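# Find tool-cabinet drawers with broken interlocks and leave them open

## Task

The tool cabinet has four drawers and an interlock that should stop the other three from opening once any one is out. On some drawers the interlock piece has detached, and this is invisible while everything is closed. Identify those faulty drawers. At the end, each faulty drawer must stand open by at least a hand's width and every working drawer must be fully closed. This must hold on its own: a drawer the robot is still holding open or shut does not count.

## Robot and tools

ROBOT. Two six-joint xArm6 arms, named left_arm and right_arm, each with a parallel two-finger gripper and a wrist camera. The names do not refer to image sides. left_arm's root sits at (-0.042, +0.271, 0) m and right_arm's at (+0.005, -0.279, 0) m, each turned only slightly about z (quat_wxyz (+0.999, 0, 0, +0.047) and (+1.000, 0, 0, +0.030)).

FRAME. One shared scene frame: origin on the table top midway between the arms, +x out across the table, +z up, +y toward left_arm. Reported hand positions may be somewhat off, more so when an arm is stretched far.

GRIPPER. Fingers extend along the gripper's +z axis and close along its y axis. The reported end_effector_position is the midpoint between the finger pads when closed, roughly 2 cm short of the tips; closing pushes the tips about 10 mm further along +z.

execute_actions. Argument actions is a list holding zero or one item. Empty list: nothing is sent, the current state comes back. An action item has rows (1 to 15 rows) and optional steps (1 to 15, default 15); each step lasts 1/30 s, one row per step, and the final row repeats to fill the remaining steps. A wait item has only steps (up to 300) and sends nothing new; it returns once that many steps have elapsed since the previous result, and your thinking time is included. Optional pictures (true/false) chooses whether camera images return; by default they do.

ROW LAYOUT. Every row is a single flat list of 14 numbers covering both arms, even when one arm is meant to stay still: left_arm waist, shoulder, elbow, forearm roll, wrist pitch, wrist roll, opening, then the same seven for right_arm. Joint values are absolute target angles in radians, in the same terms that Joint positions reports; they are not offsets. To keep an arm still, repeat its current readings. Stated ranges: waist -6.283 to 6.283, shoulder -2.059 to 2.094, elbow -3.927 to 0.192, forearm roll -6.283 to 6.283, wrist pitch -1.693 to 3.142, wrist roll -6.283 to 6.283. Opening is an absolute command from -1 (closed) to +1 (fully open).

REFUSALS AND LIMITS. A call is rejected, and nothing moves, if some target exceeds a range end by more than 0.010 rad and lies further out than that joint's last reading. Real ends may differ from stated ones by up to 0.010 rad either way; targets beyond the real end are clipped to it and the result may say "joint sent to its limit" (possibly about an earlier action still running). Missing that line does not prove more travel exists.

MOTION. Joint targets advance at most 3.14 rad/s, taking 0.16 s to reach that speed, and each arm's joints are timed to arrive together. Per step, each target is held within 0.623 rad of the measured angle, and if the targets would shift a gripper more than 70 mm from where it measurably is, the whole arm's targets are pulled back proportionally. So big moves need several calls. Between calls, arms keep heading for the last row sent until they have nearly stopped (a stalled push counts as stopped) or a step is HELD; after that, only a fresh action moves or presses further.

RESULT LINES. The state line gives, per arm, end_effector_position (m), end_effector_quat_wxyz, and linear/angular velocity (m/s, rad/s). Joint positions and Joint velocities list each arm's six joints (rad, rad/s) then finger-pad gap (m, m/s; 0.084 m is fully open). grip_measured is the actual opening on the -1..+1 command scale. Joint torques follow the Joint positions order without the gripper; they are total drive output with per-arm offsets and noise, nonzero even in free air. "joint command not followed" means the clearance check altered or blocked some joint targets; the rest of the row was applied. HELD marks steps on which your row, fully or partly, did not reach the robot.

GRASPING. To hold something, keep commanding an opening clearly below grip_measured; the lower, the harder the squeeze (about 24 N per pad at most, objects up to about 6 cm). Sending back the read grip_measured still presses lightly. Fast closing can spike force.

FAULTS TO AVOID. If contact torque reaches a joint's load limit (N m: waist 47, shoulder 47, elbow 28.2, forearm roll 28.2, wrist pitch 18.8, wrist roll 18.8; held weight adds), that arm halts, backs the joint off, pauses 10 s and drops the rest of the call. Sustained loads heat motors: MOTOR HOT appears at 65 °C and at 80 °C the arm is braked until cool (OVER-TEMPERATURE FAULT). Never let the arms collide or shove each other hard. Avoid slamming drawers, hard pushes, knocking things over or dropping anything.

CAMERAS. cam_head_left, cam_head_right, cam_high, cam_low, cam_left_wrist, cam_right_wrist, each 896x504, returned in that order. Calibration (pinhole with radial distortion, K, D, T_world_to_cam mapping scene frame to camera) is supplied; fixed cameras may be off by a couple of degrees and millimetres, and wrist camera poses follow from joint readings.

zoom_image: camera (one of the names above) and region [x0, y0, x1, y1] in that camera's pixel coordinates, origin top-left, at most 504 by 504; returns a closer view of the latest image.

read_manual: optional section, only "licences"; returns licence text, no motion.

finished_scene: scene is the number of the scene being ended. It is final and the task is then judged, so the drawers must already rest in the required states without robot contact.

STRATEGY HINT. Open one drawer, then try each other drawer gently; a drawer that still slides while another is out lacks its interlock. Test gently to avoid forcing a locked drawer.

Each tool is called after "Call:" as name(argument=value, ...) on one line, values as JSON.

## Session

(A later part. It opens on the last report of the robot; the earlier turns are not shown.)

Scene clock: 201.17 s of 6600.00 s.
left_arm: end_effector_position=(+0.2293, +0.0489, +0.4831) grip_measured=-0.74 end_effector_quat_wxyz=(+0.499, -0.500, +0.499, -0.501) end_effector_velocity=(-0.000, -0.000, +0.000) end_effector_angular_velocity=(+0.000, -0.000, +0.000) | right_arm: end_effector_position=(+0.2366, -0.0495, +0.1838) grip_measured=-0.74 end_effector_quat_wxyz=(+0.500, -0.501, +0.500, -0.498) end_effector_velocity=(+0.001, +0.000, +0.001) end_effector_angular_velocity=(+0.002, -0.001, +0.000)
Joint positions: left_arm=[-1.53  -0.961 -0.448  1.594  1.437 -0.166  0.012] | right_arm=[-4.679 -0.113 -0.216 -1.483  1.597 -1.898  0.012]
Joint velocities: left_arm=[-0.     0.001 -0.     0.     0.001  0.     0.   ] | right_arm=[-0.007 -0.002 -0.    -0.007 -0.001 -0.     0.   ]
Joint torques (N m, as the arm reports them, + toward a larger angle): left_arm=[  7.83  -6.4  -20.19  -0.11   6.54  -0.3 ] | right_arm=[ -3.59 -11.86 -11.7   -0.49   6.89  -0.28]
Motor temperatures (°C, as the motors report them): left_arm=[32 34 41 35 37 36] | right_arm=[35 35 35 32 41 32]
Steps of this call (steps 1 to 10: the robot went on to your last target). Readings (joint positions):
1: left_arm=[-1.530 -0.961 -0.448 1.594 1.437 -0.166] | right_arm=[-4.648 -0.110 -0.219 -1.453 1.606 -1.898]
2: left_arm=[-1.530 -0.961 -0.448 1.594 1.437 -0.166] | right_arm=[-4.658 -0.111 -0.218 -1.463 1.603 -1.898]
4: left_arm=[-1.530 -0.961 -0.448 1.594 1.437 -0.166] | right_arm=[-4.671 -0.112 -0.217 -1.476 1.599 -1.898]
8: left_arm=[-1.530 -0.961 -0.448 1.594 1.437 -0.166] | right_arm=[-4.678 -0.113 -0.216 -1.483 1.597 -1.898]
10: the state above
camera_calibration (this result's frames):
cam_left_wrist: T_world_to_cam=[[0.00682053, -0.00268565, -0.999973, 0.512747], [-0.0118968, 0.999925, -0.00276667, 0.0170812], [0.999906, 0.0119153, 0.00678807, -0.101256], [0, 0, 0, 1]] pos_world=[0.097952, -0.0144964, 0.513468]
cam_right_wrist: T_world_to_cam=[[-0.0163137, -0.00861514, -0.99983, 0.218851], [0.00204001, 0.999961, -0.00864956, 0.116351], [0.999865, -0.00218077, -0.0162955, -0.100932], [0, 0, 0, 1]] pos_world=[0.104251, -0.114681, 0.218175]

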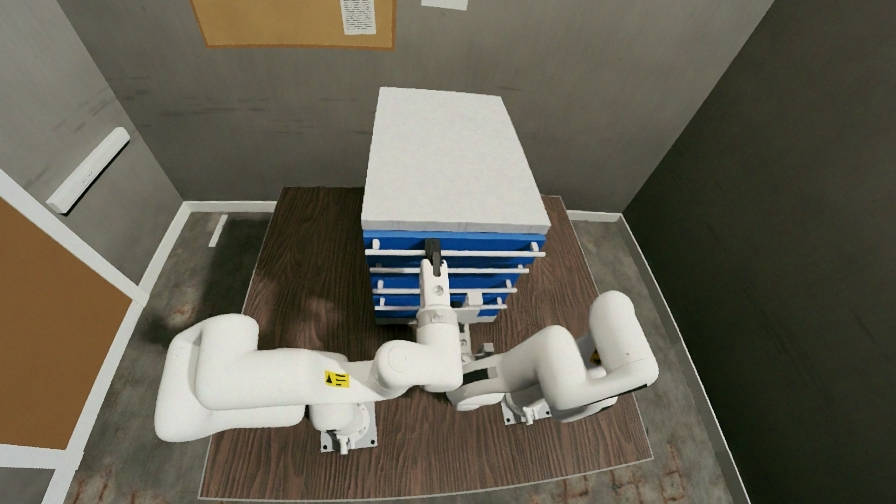

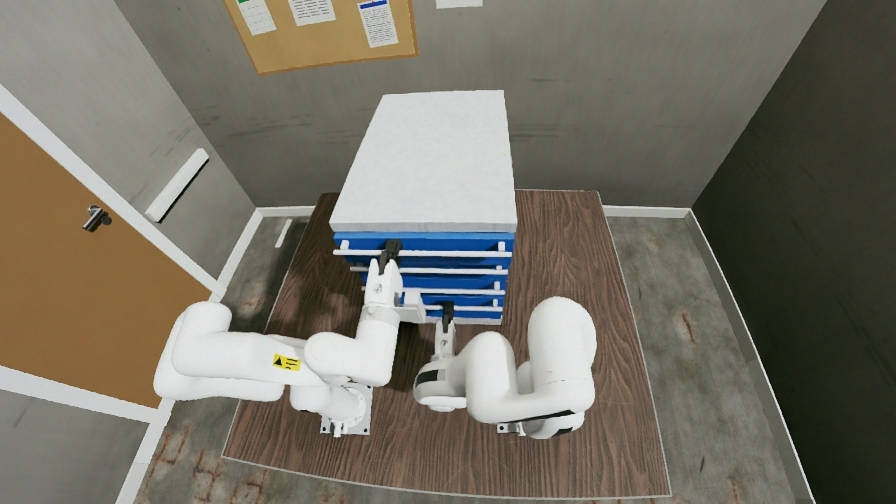

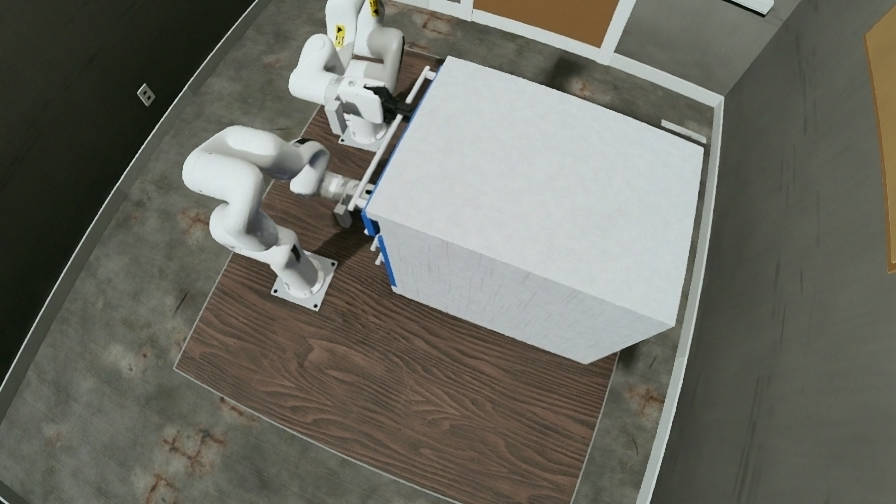

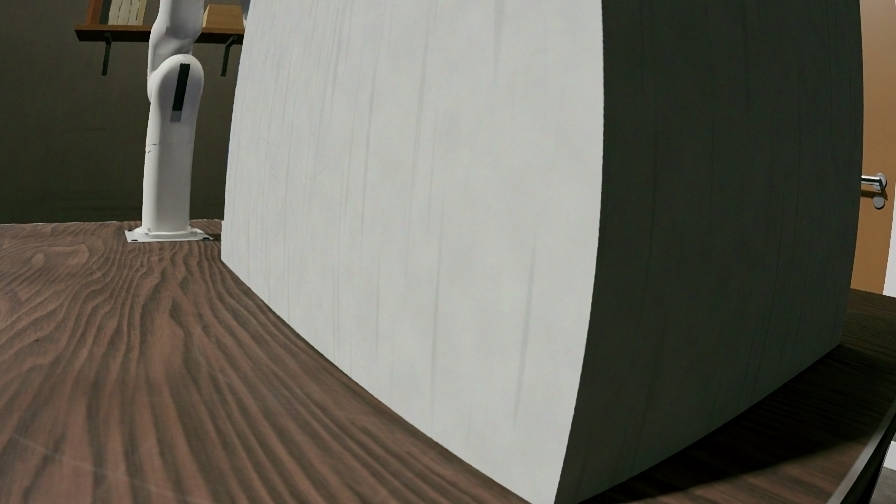

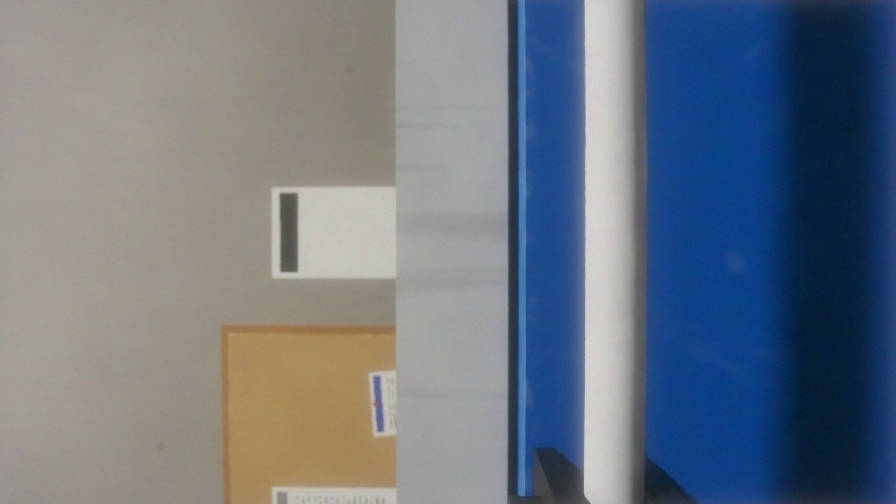

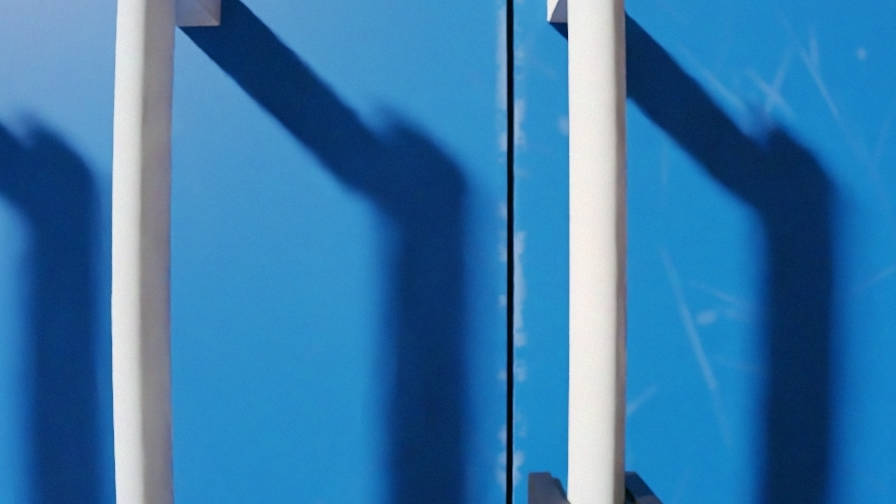

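Call:
execute_actions(actions=[{"rows": [[-1.530,-0.961,-0.448,1.594,1.438,-0.166,0, -4.680,-0.108,-0.2175,-1.484,1.599,-1.893,1],[-1.530,-0.961,-0.448,1.594,1.438,-0.166,0, -4.680,-0.108,-0.2175,-1.484,1.599,-1.893,1],[-1.530,-0.961,-0.448,1.594,1.438,-0.166,0, -4.680,-0.108,-0.2175,-1.484,1.599,-1.893,1],[-1.530,-0.961,-0.448,1.594,1.438,-0.166,0, -4.680,-0.108,-0.2175,-1.484,1.599,-1.893,1],[-1.530,-0.961,-0.448,1.594,1.438,-0.166,0, -4.680,-0.108,-0.2175,-1.484,1.599,-1.893,1],[-1.530,-0.961,-0.448,1.594,1.438,-0.166,0, -4.680,-0.108,-0.2175,-1.484,1.599,-1.893,1],[-1.530,-0.961,-0.448,1.594,1.438,-0.166,0, -4.680,-0.108,-0.2175,-1.484,1.599,-1.893,1],[-1.597,-0.967,-0.445,1.583,1.505,-0.162,0, -4.420,-0.072,-0.2635,-1.235,1.679,-1.888,1]], "steps": 15}], pictures=false)

Call:
execute_actions(actions=[{"rows": [[-1.597,-0.967,-0.445,1.583,1.505,-0.162,0, -4.420,-0.072,-0.2635,-1.235,1.679,-1.888,1],[-1.597,-0.967,-0.445,1.583,1.505,-0.162,0, -4.420,-0.072,-0.2635,-1.235,1.679,-1.888,1],[-1.597,-0.967,-0.445,1.583,1.505,-0.162,0, -4.420,-0.072,-0.2635,-1.235,1.679,-1.888,1],[-1.597,-0.967,-0.445,1.583,1.505,-0.162,-1, -4.371,-0.513,-0.230,-1.267,1.840,-2.273,1]], "steps": 15}], pictures=false)

Call:
execute_actions(actions=[{"steps": 10}])

Scene clock: 220.33 s of 6600.00 s.
left_arm: end_effector_position=(+0.2200, +0.0496, +0.4832) grip_measured=-0.01 end_effector_quat_wxyz=(+0.500, -0.501, +0.499, -0.501) end_effector_velocity=(-0.007, +0.001, +0.000) end_effector_angular_velocity=(+0.002, -0.001, +0.005) | right_arm: end_effector_position=(+0.1845, -0.0476, +0.1832) grip_measured=+1.00 end_effector_quat_wxyz=(+0.500, -0.502, +0.501, -0.497) end_effector_velocity=(-0.109, -0.015, -0.005) end_effector_angular_velocity=(-0.037, +0.009, +0.015)
Joint positions: left_arm=[-1.593 -0.967 -0.445  1.583  1.502 -0.162  0.043] | right_arm=[-4.441 -0.075 -0.261 -1.258  1.671 -1.888  0.084]
Joint velocities: left_arm=[-0.051 -0.002  0.002 -0.008  0.055  0.003  0.001] | right_arm=[ 0.493  0.069 -0.072  0.459  0.143  0.009  0.001]
Joint torques (N m, as the arm reports them, + toward a larger angle): left_arm=[  0.3   -1.85 -23.05   1.74   0.87  -0.42] | right_arm=[-12.53 -10.16  -7.79  -1.41   1.95  -0.38]
Motor temperatures (°C, as the motors report them): left_arm=[32 34 41 35 38 36] | right_arm=[35 36 36 32 46 32]
Steps of this call (steps 1 to 30: the robot went on to your last target; steps 31 to 90: nothing new was sent; then 15.67 s passed at rest; steps 91 to 105: all 15 steps of this action). Readings (joint positions):
91: left_arm=[-1.530 -0.961 -0.448 1.594 1.437 -0.166] | right_arm=[-4.680 -0.114 -0.216 -1.484 1.598 -1.898]
92: left_arm=[-1.529 -0.962 -0.447 1.593 1.441 -0.166] | right_arm=[-4.681 -0.114 -0.218 -1.485 1.603 -1.897]
94: left_arm=[-1.527 -0.963 -0.446 1.592 1.444 -0.166] | right_arm=[-4.681 -0.113 -0.220 -1.485 1.605 -1.895]
98: left_arm=[-1.528 -0.962 -0.447 1.593 1.443 -0.166] | right_arm=[-4.680 -0.110 -0.219 -1.484 1.603 -1.893]
105: the state above

Scene clock: 220.83 s of 6600.00 s.
left_arm: end_effector_position=(+0.2195, +0.0496, +0.4832) grip_measured=-0.74 end_effector_quat_wxyz=(+0.500, -0.501, +0.499, -0.501) end_effector_velocity=(-0.000, +0.000, +0.000) end_effector_angular_velocity=(-0.001, -0.001, +0.001) | right_arm: end_effector_position=(+0.1794, -0.0487, +0.2814) grip_measured=+1.00 end_effector_quat_wxyz=(+0.501, -0.498, +0.502, -0.499) end_effector_velocity=(+0.006, -0.022, +0.041) end_effector_angular_velocity=(-0.072, -0.010, -0.022)
Joint positions: left_arm=[-1.597 -0.967 -0.445  1.583  1.505 -0.162  0.012] | right_arm=[-4.373 -0.502 -0.233 -1.266  1.835 -2.259  0.084]
Joint velocities: left_arm=[-0.001 -0.    -0.001  0.     0.002  0.    -0.   ] | right_arm=[ 0.029 -0.221  0.046 -0.011  0.093 -0.236  0.   ]
Joint torques (N m, as the arm reports them, + toward a larger angle): left_arm=[ -1.32  -2.08 -23.59   1.7    0.6   -0.36] | right_arm=[ -2.81   0.46 -12.72  -0.68   1.15  -0.2 ]
Motor temperatures (°C, as the motors report them): left_arm=[32 34 41 35 38 36] | right_arm=[35 36 36 32 46 32]
Steps of this call (steps 1 to 15: all 15 steps of this action). Readings (joint positions):
1: left_arm=[-1.595 -0.967 -0.445 1.583 1.503 -0.162] | right_arm=[-4.430 -0.074 -0.263 -1.247 1.674 -1.888]
2: left_arm=[-1.595 -0.967 -0.445 1.583 1.504 -0.162] | right_arm=[-4.425 -0.073 -0.263 -1.242 1.677 -1.888]
4: left_arm=[-1.596 -0.967 -0.445 1.583 1.505 -0.162] | right_arm=[-4.422 -0.073 -0.262 -1.238 1.679 -1.889]
8: left_arm=[-1.597 -0.967 -0.445 1.583 1.505 -0.162] | right_arm=[-4.406 -0.208 -0.247 -1.248 1.730 -2.012]
15: the state above

Scene clock: 221.17 s of 6600.00 s.
left_arm: end_effector_position=(+0.2195, +0.0496, +0.4832) grip_measured=-0.74 end_effector_quat_wxyz=(+0.500, -0.501, +0.499, -0.501) end_effector_velocity=(-0.000, -0.000, -0.000) end_effector_angular_velocity=(+0.001, -0.000, -0.000) | right_arm: end_effector_position=(+0.1797, -0.0499, +0.2832) grip_measured=+1.00 end_effector_quat_wxyz=(+0.499, -0.500, +0.500, -0.501) end_effector_velocity=(-0.000, +0.001, +0.003) end_effector_angular_velocity=(+0.008, +0.002, -0.000)
Joint positions: left_arm=[-1.597 -0.967 -0.445  1.583  1.505 -0.162  0.012] | right_arm=[-4.371 -0.512 -0.23  -1.267  1.84  -2.273  0.084]
Joint velocities: left_arm=[-0.001  0.001  0.     0.     0.    -0.    -0.   ] | right_arm=[ 0.001 -0.007 -0.004 -0.001  0.003 -0.002  0.   ]
Joint torques (N m, as the arm reports them, + toward a larger angle): left_arm=[ -1.69  -2.1  -23.7    1.73   0.52  -0.46] | right_arm=[ -2.36  -5.35 -13.62  -0.83   1.51  -0.38]
Motor temperatures (°C, as the motors report them): left_arm=[32 34 41 35 38 36] | right_arm=[35 36 36 32 46 32]
Steps of this call (steps 1 to 10: the robot went on to your last target). Readings (joint positions):
1: left_arm=[-1.597 -0.967 -0.445 1.583 1.505 -0.162] | right_arm=[-4.372 -0.507 -0.231 -1.267 1.837 -2.265]
2: left_arm=[-1.597 -0.967 -0.445 1.583 1.505 -0.162] | right_arm=[-4.372 -0.509 -0.230 -1.267 1.838 -2.268]
4: left_arm=[-1.597 -0.967 -0.445 1.583 1.505 -0.162] | right_arm=[-4.372 -0.510 -0.229 -1.267 1.839 -2.271]
8: left_arm=[-1.597 -0.967 -0.445 1.583 1.505 -0.162] | right_arm=[-4.371 -0.511 -0.229 -1.267 1.840 -2.272]
10: the state above
camera_calibration (this result's frames):
cam_left_wrist: T_world_to_cam=[[0.00713154, -0.00268935, -0.999971, 0.512906], [-0.0138333, 0.9999, -0.00278781, 0.0166725], [0.999879, 0.0138528, 0.00709363, -0.0917248], [0, 0, 0, 1]] pos_world=[0.0882865, -0.0140208, 0.513588]
cam_right_wrist: T_world_to_cam=[[-0.0115579, -0.0107451, -0.999875, 0.316354], [0.00628221, 0.999922, -0.0108182, 0.117591], [0.999913, -0.00640647, -0.0114895, -0.044058], [0, 0, 0, 1]] pos_world=[0.0469719, -0.114465, 0.31708]

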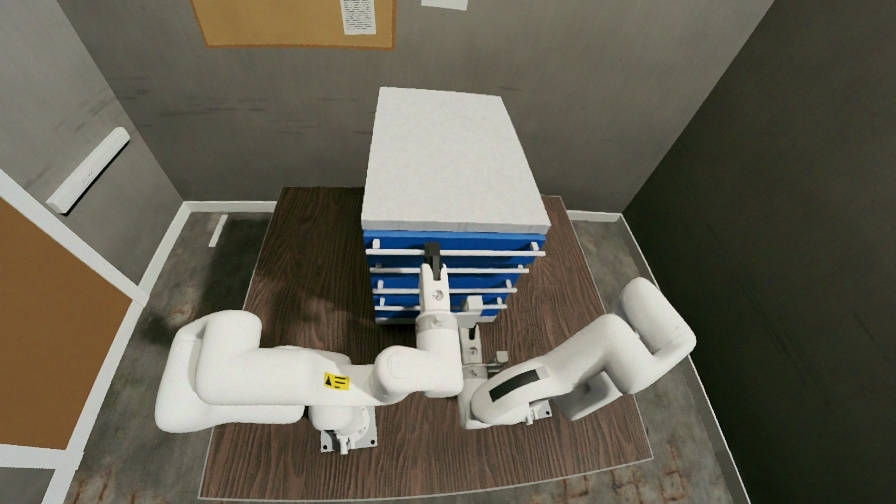

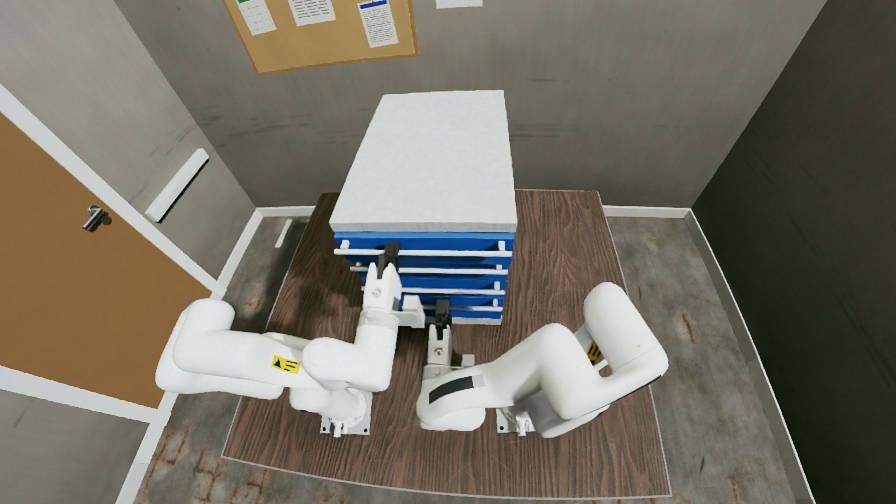

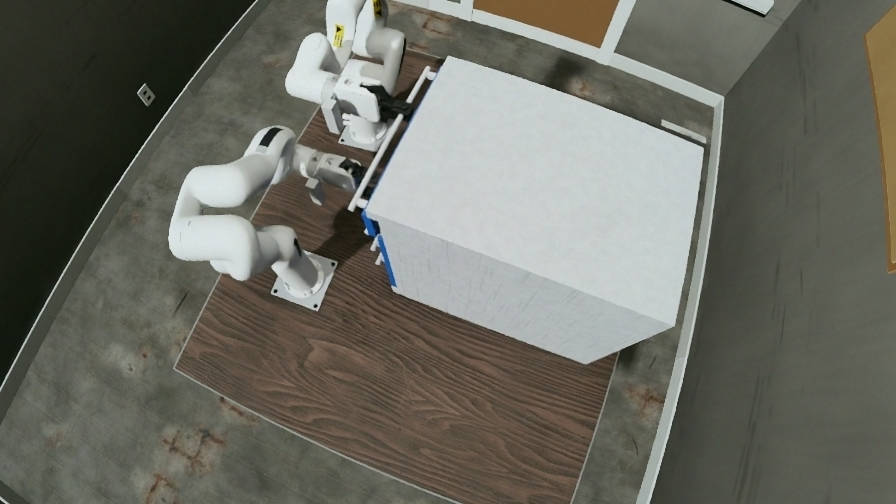

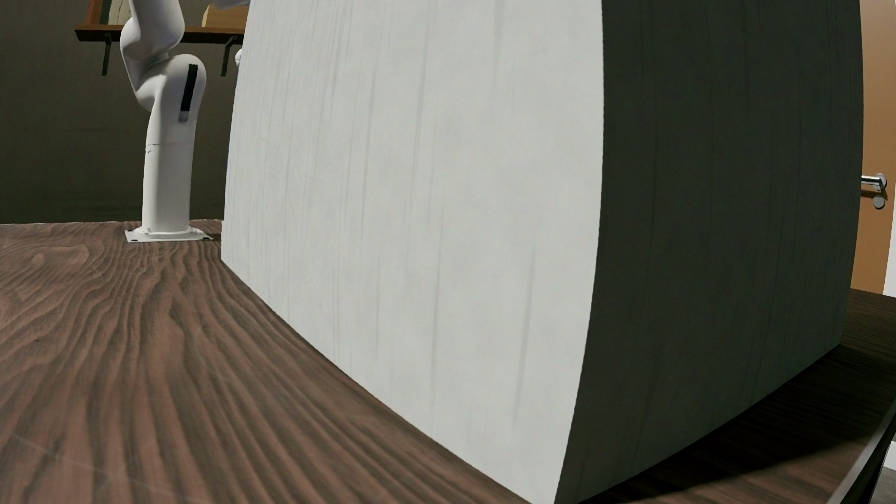

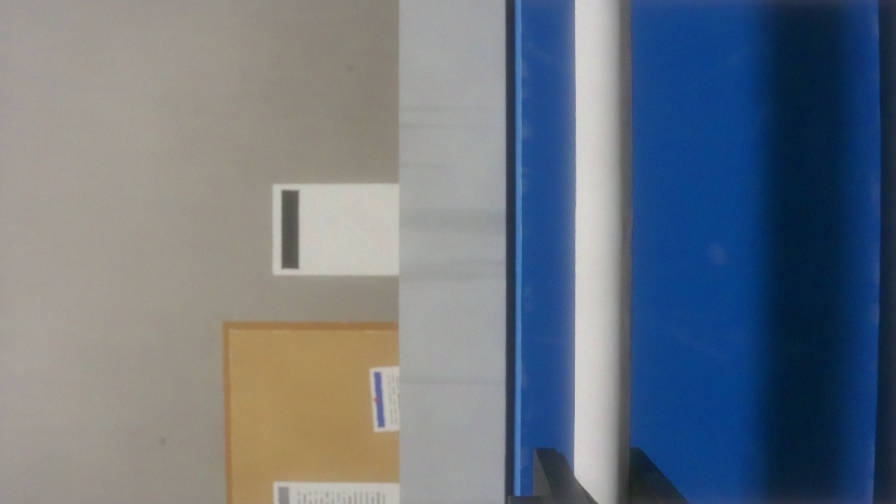

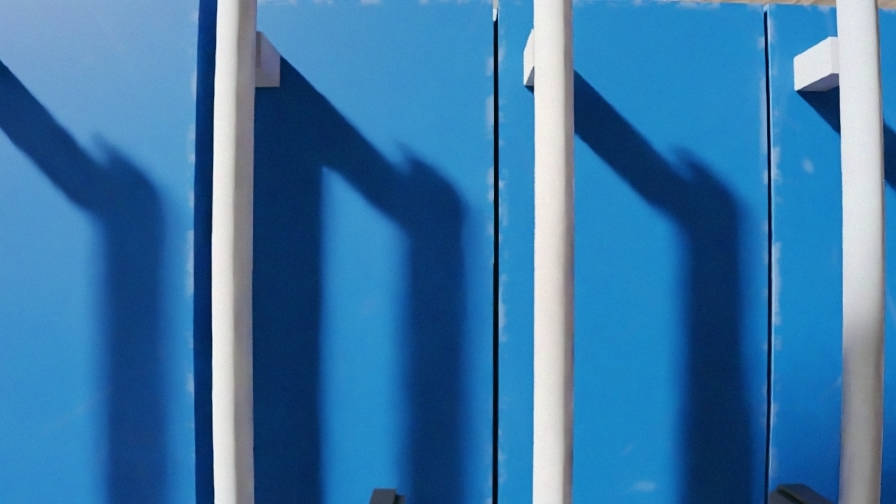

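Call:
execute_actions(actions=[{"rows": [[-1.563,-0.964,-0.4465,1.5885,1.4715,-0.164,-1, -4.5166,-0.561,-0.192,-1.3815,1.746,-2.306,1],[-1.563,-0.964,-0.4465,1.5885,1.4715,-0.164,-1, -4.5166,-0.561,-0.192,-1.3815,1.746,-2.306,1],[-1.563,-0.964,-0.4465,1.5885,1.4715,-0.164,-1, -4.5166,-0.561,-0.192,-1.3815,1.746,-2.306,1],[-1.530,-0.961,-0.448,1.594,1.438,-0.166,-1, -4.5166,-0.561,-0.192,-1.3815,1.746,-2.306,1],[-1.530,-0.961,-0.448,1.594,1.438,-0.166,-1, -4.5166,-0.561,-0.192,-1.3815,1.746,-2.306,1],[-1.530,-0.961,-0.448,1.594,1.438,-0.166,-1, -4.664,-0.592,-0.169,-1.492,1.646,-2.330,1],[-1.496,-0.958,-0.450,1.600,1.405,-0.168,-1, -4.664,-0.592,-0.169,-1.492,1.646,-2.330,1],[-1.496,-0.958,-0.450,1.600,1.405,-0.168,-1, -4.664,-0.592,-0.169,-1.492,1.646,-2.330,1],[-1.496,-0.958,-0.450,1.600,1.405,-0.168,-1, -4.664,-0.592,-0.169,-1.492,1.646,-2.330,1],[-1.476,-0.956,-0.451,1.604,1.385,-0.169,-1, -4.664,-0.592,-0.169,-1.492,1.646,-2.330,1],[-1.476,-0.956,-0.451,1.604,1.385,-0.169,-1, -4.664,-0.592,-0.169,-1.492,1.646,-2.330,1],[-1.476,-0.956,-0.451,1.604,1.385,-0.169,-1, -4.664,-0.592,-0.169,-1.492,1.646,-2.330,1],[-1.4626,-0.955,-0.452,1.606,1.372,-0.170,-1, -4.664,-0.592,-0.169,-1.492,1.646,-2.330,1]], "steps": 15}], pictures=false)

Call:
execute_actions(actions=[{"rows": [[-1.4626,-0.955,-0.452,1.606,1.372,-0.170,-1, -4.664,-0.592,-0.169,-1.492,1.646,-2.330,1],[-1.4626,-0.955,-0.452,1.606,1.372,-0.170,-1, -4.664,-0.592,-0.169,-1.492,1.646,-2.330,1],[-1.4626,-0.955,-0.452,1.606,1.372,-0.170,-1, -4.664,-0.592,-0.169,-1.492,1.646,-2.330,-1]], "steps": 15}])

Scene clock: 227.10 s of 6600.00 s.
left_arm: end_effector_position=(+0.2377, +0.0495, +0.4833) grip_measured=-0.74 end_effector_quat_wxyz=(+0.500, -0.500, +0.499, -0.501) end_effector_velocity=(+0.023, +0.001, +0.001) end_effector_angular_velocity=(-0.001, +0.001, -0.001) | right_arm: end_effector_position=(+0.2362, -0.0497, +0.2832) grip_measured=+1.00 end_effector_quat_wxyz=(+0.500, -0.500, +0.500, -0.501) end_effector_velocity=(+0.006, +0.005, -0.000) end_effector_angular_velocity=(-0.001, +0.004, +0.018)
Joint positions: left_arm=[-1.474 -0.956 -0.451  1.604  1.384 -0.169  0.012] | right_arm=[-4.661 -0.591 -0.17  -1.489  1.649 -2.329  0.084]
Joint velocities: left_arm=[ 0.157  0.015 -0.012  0.027 -0.155 -0.01  -0.   ] | right_arm=[-0.04  -0.008  0.004 -0.04  -0.042 -0.009  0.   ]
Joint torques (N m, as the arm reports them, + toward a larger angle): left_arm=[ -3.98  -1.71 -24.74   1.61   0.21  -0.36] | right_arm=[ -0.89  -4.34 -14.25  -0.76   1.31  -0.24]
Motor temperatures (°C, as the motors report them): left_arm=[32 34 42 35 37 36] | right_arm=[35 36 37 32 45 32]
Steps of this call (steps 1 to 30: the robot went on to your last target; steps 31 to 90: nothing new was sent; then 2.43 s passed at rest; steps 91 to 105: all 15 steps of this action). Readings (joint positions):
91: left_arm=[-1.596 -0.967 -0.445 1.583 1.504 -0.162] | right_arm=[-4.372 -0.513 -0.230 -1.268 1.839 -2.273]
92: left_arm=[-1.591 -0.967 -0.445 1.584 1.499 -0.162] | right_arm=[-4.380 -0.516 -0.228 -1.275 1.833 -2.275]
94: left_arm=[-1.575 -0.965 -0.446 1.586 1.484 -0.163] | right_arm=[-4.436 -0.534 -0.213 -1.320 1.796 -2.288]
98: left_arm=[-1.534 -0.962 -0.448 1.593 1.443 -0.166] | right_arm=[-4.547 -0.567 -0.188 -1.404 1.725 -2.310]
105: the state above

Scene clock: 227.60 s of 6600.00 s.
left_arm: end_effector_position=(+0.2392, +0.0494, +0.4834) grip_measured=-0.74 end_effector_quat_wxyz=(+0.500, -0.500, +0.499, -0.501) end_effector_velocity=(+0.000, +0.000, +0.000) end_effector_angular_velocity=(+0.000, -0.001, +0.001) | right_arm: end_effector_position=(+0.2368, -0.0496, +0.2832) grip_measured=-0.74 end_effector_quat_wxyz=(+0.500, -0.500, +0.500, -0.500) end_effector_velocity=(+0.000, +0.000, -0.000) end_effector_angular_velocity=(-0.000, +0.001, +0.000)
Joint positions: left_arm=[-1.463 -0.955 -0.452  1.606  1.372 -0.17   0.012] | right_arm=[-4.664 -0.592 -0.169 -1.492  1.646 -2.33   0.011]
Joint velocities: left_arm=[ 0.002  0.001 -0.001  0.001 -0.001 -0.     0.   ] | right_arm=[-0.    -0.     0.    -0.    -0.001 -0.    -0.   ]
Joint torques (N m, as the arm reports them, + toward a larger angle): left_arm=[  2.97   1.21 -25.36   2.5    0.17  -0.46] | right_arm=[ -2.38  -4.35 -14.42  -0.65   1.44  -0.18]
Motor temperatures (°C, as the motors report them): left_arm=[32 34 42 35 37 36] | right_arm=[35 36 37 32 45 32]
Steps of this call (steps 1 to 15: all 15 steps of this action). Readings (joint positions):
1: left_arm=[-1.470 -0.955 -0.452 1.605 1.379 -0.170] | right_arm=[-4.662 -0.591 -0.169 -1.490 1.648 -2.330]
2: left_arm=[-1.467 -0.955 -0.452 1.605 1.377 -0.170] | right_arm=[-4.662 -0.592 -0.169 -1.491 1.647 -2.330]
4: left_arm=[-1.465 -0.955 -0.452 1.606 1.374 -0.170] | right_arm=[-4.663 -0.592 -0.169 -1.491 1.646 -2.330]
8: left_arm=[-1.464 -0.956 -0.452 1.606 1.372 -0.170] | right_arm=[-4.663 -0.592 -0.169 -1.492 1.646 -2.330]
15: the state above
camera_calibration (this result's frames):
cam_left_wrist: T_world_to_cam=[[0.00728408, -0.00286387, -0.999969, 0.512921], [-0.012047, 0.999923, -0.00295149, 0.0167784], [0.999901, 0.0120681, 0.00724902, -0.111454], [0, 0, 0, 1]] pos_world=[0.107909, -0.0139631, 0.513763]
cam_right_wrist: T_world_to_cam=[[-0.0125888, -0.0103826, -0.999867, 0.317287], [0.00470582, 0.999934, -0.0104425, 0.117174], [0.99991, -0.00483665, -0.0125391, -0.100718], [0, 0, 0, 1]] pos_world=[0.104152, -0.114359, 0.317206]

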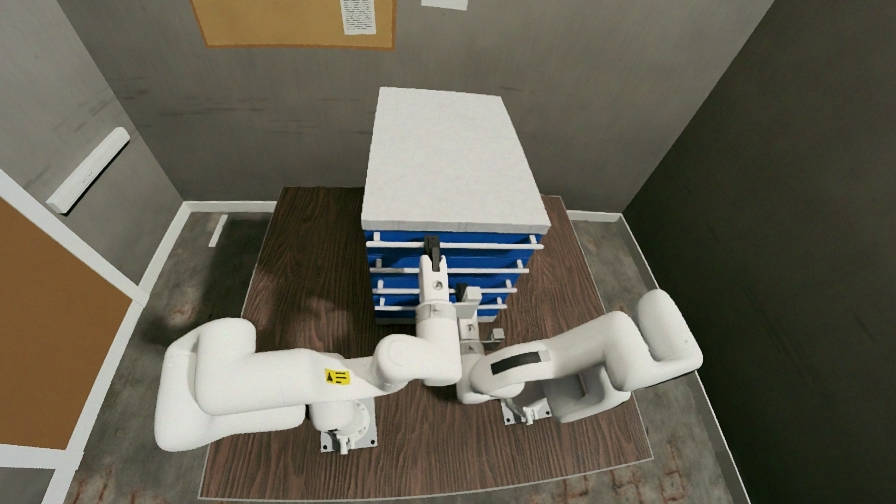

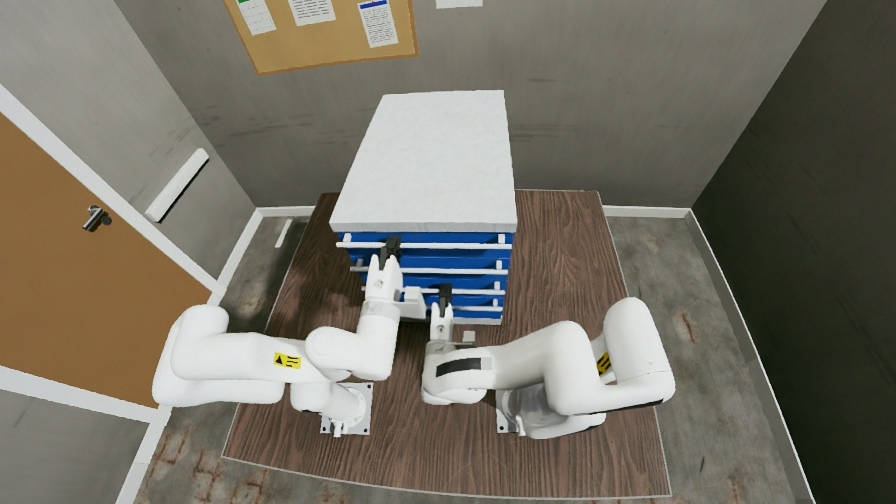

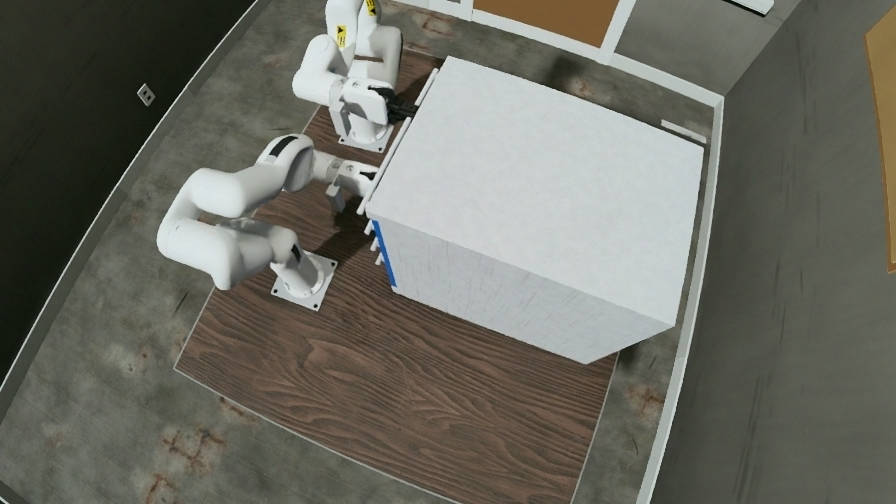

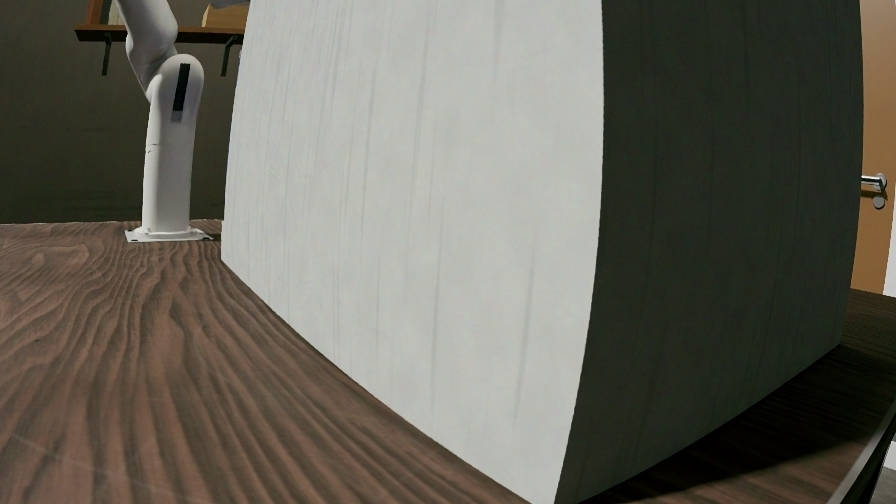

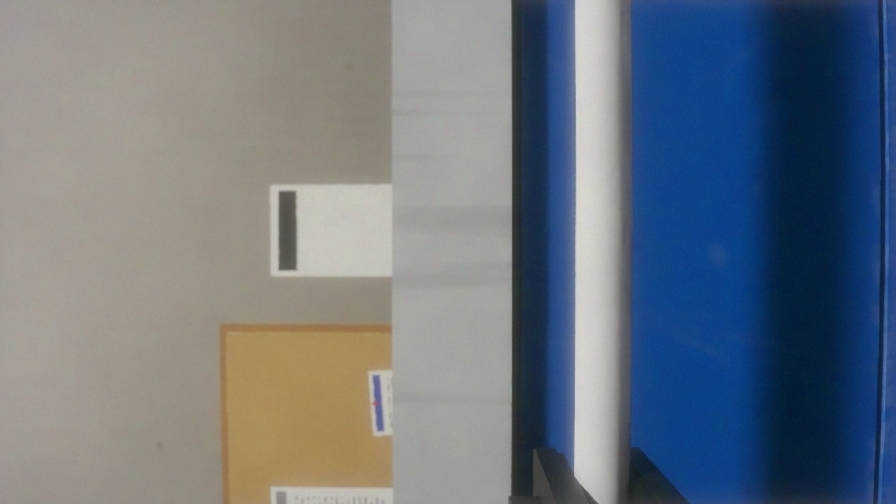

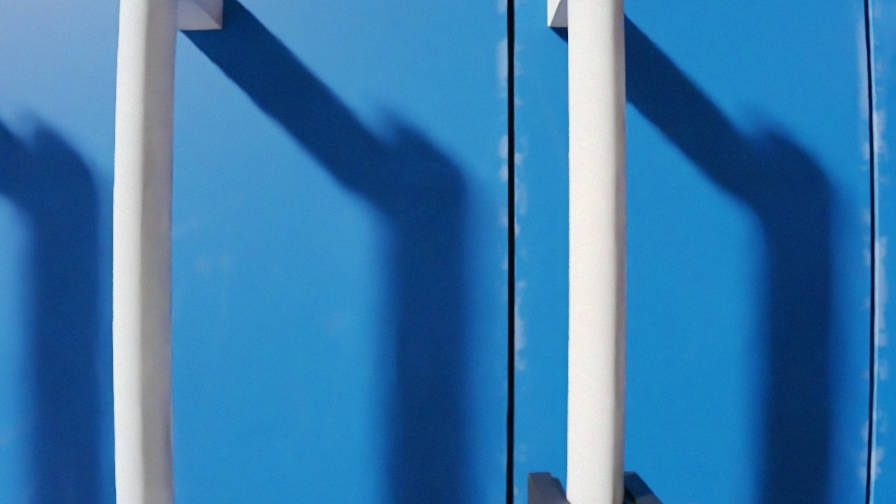

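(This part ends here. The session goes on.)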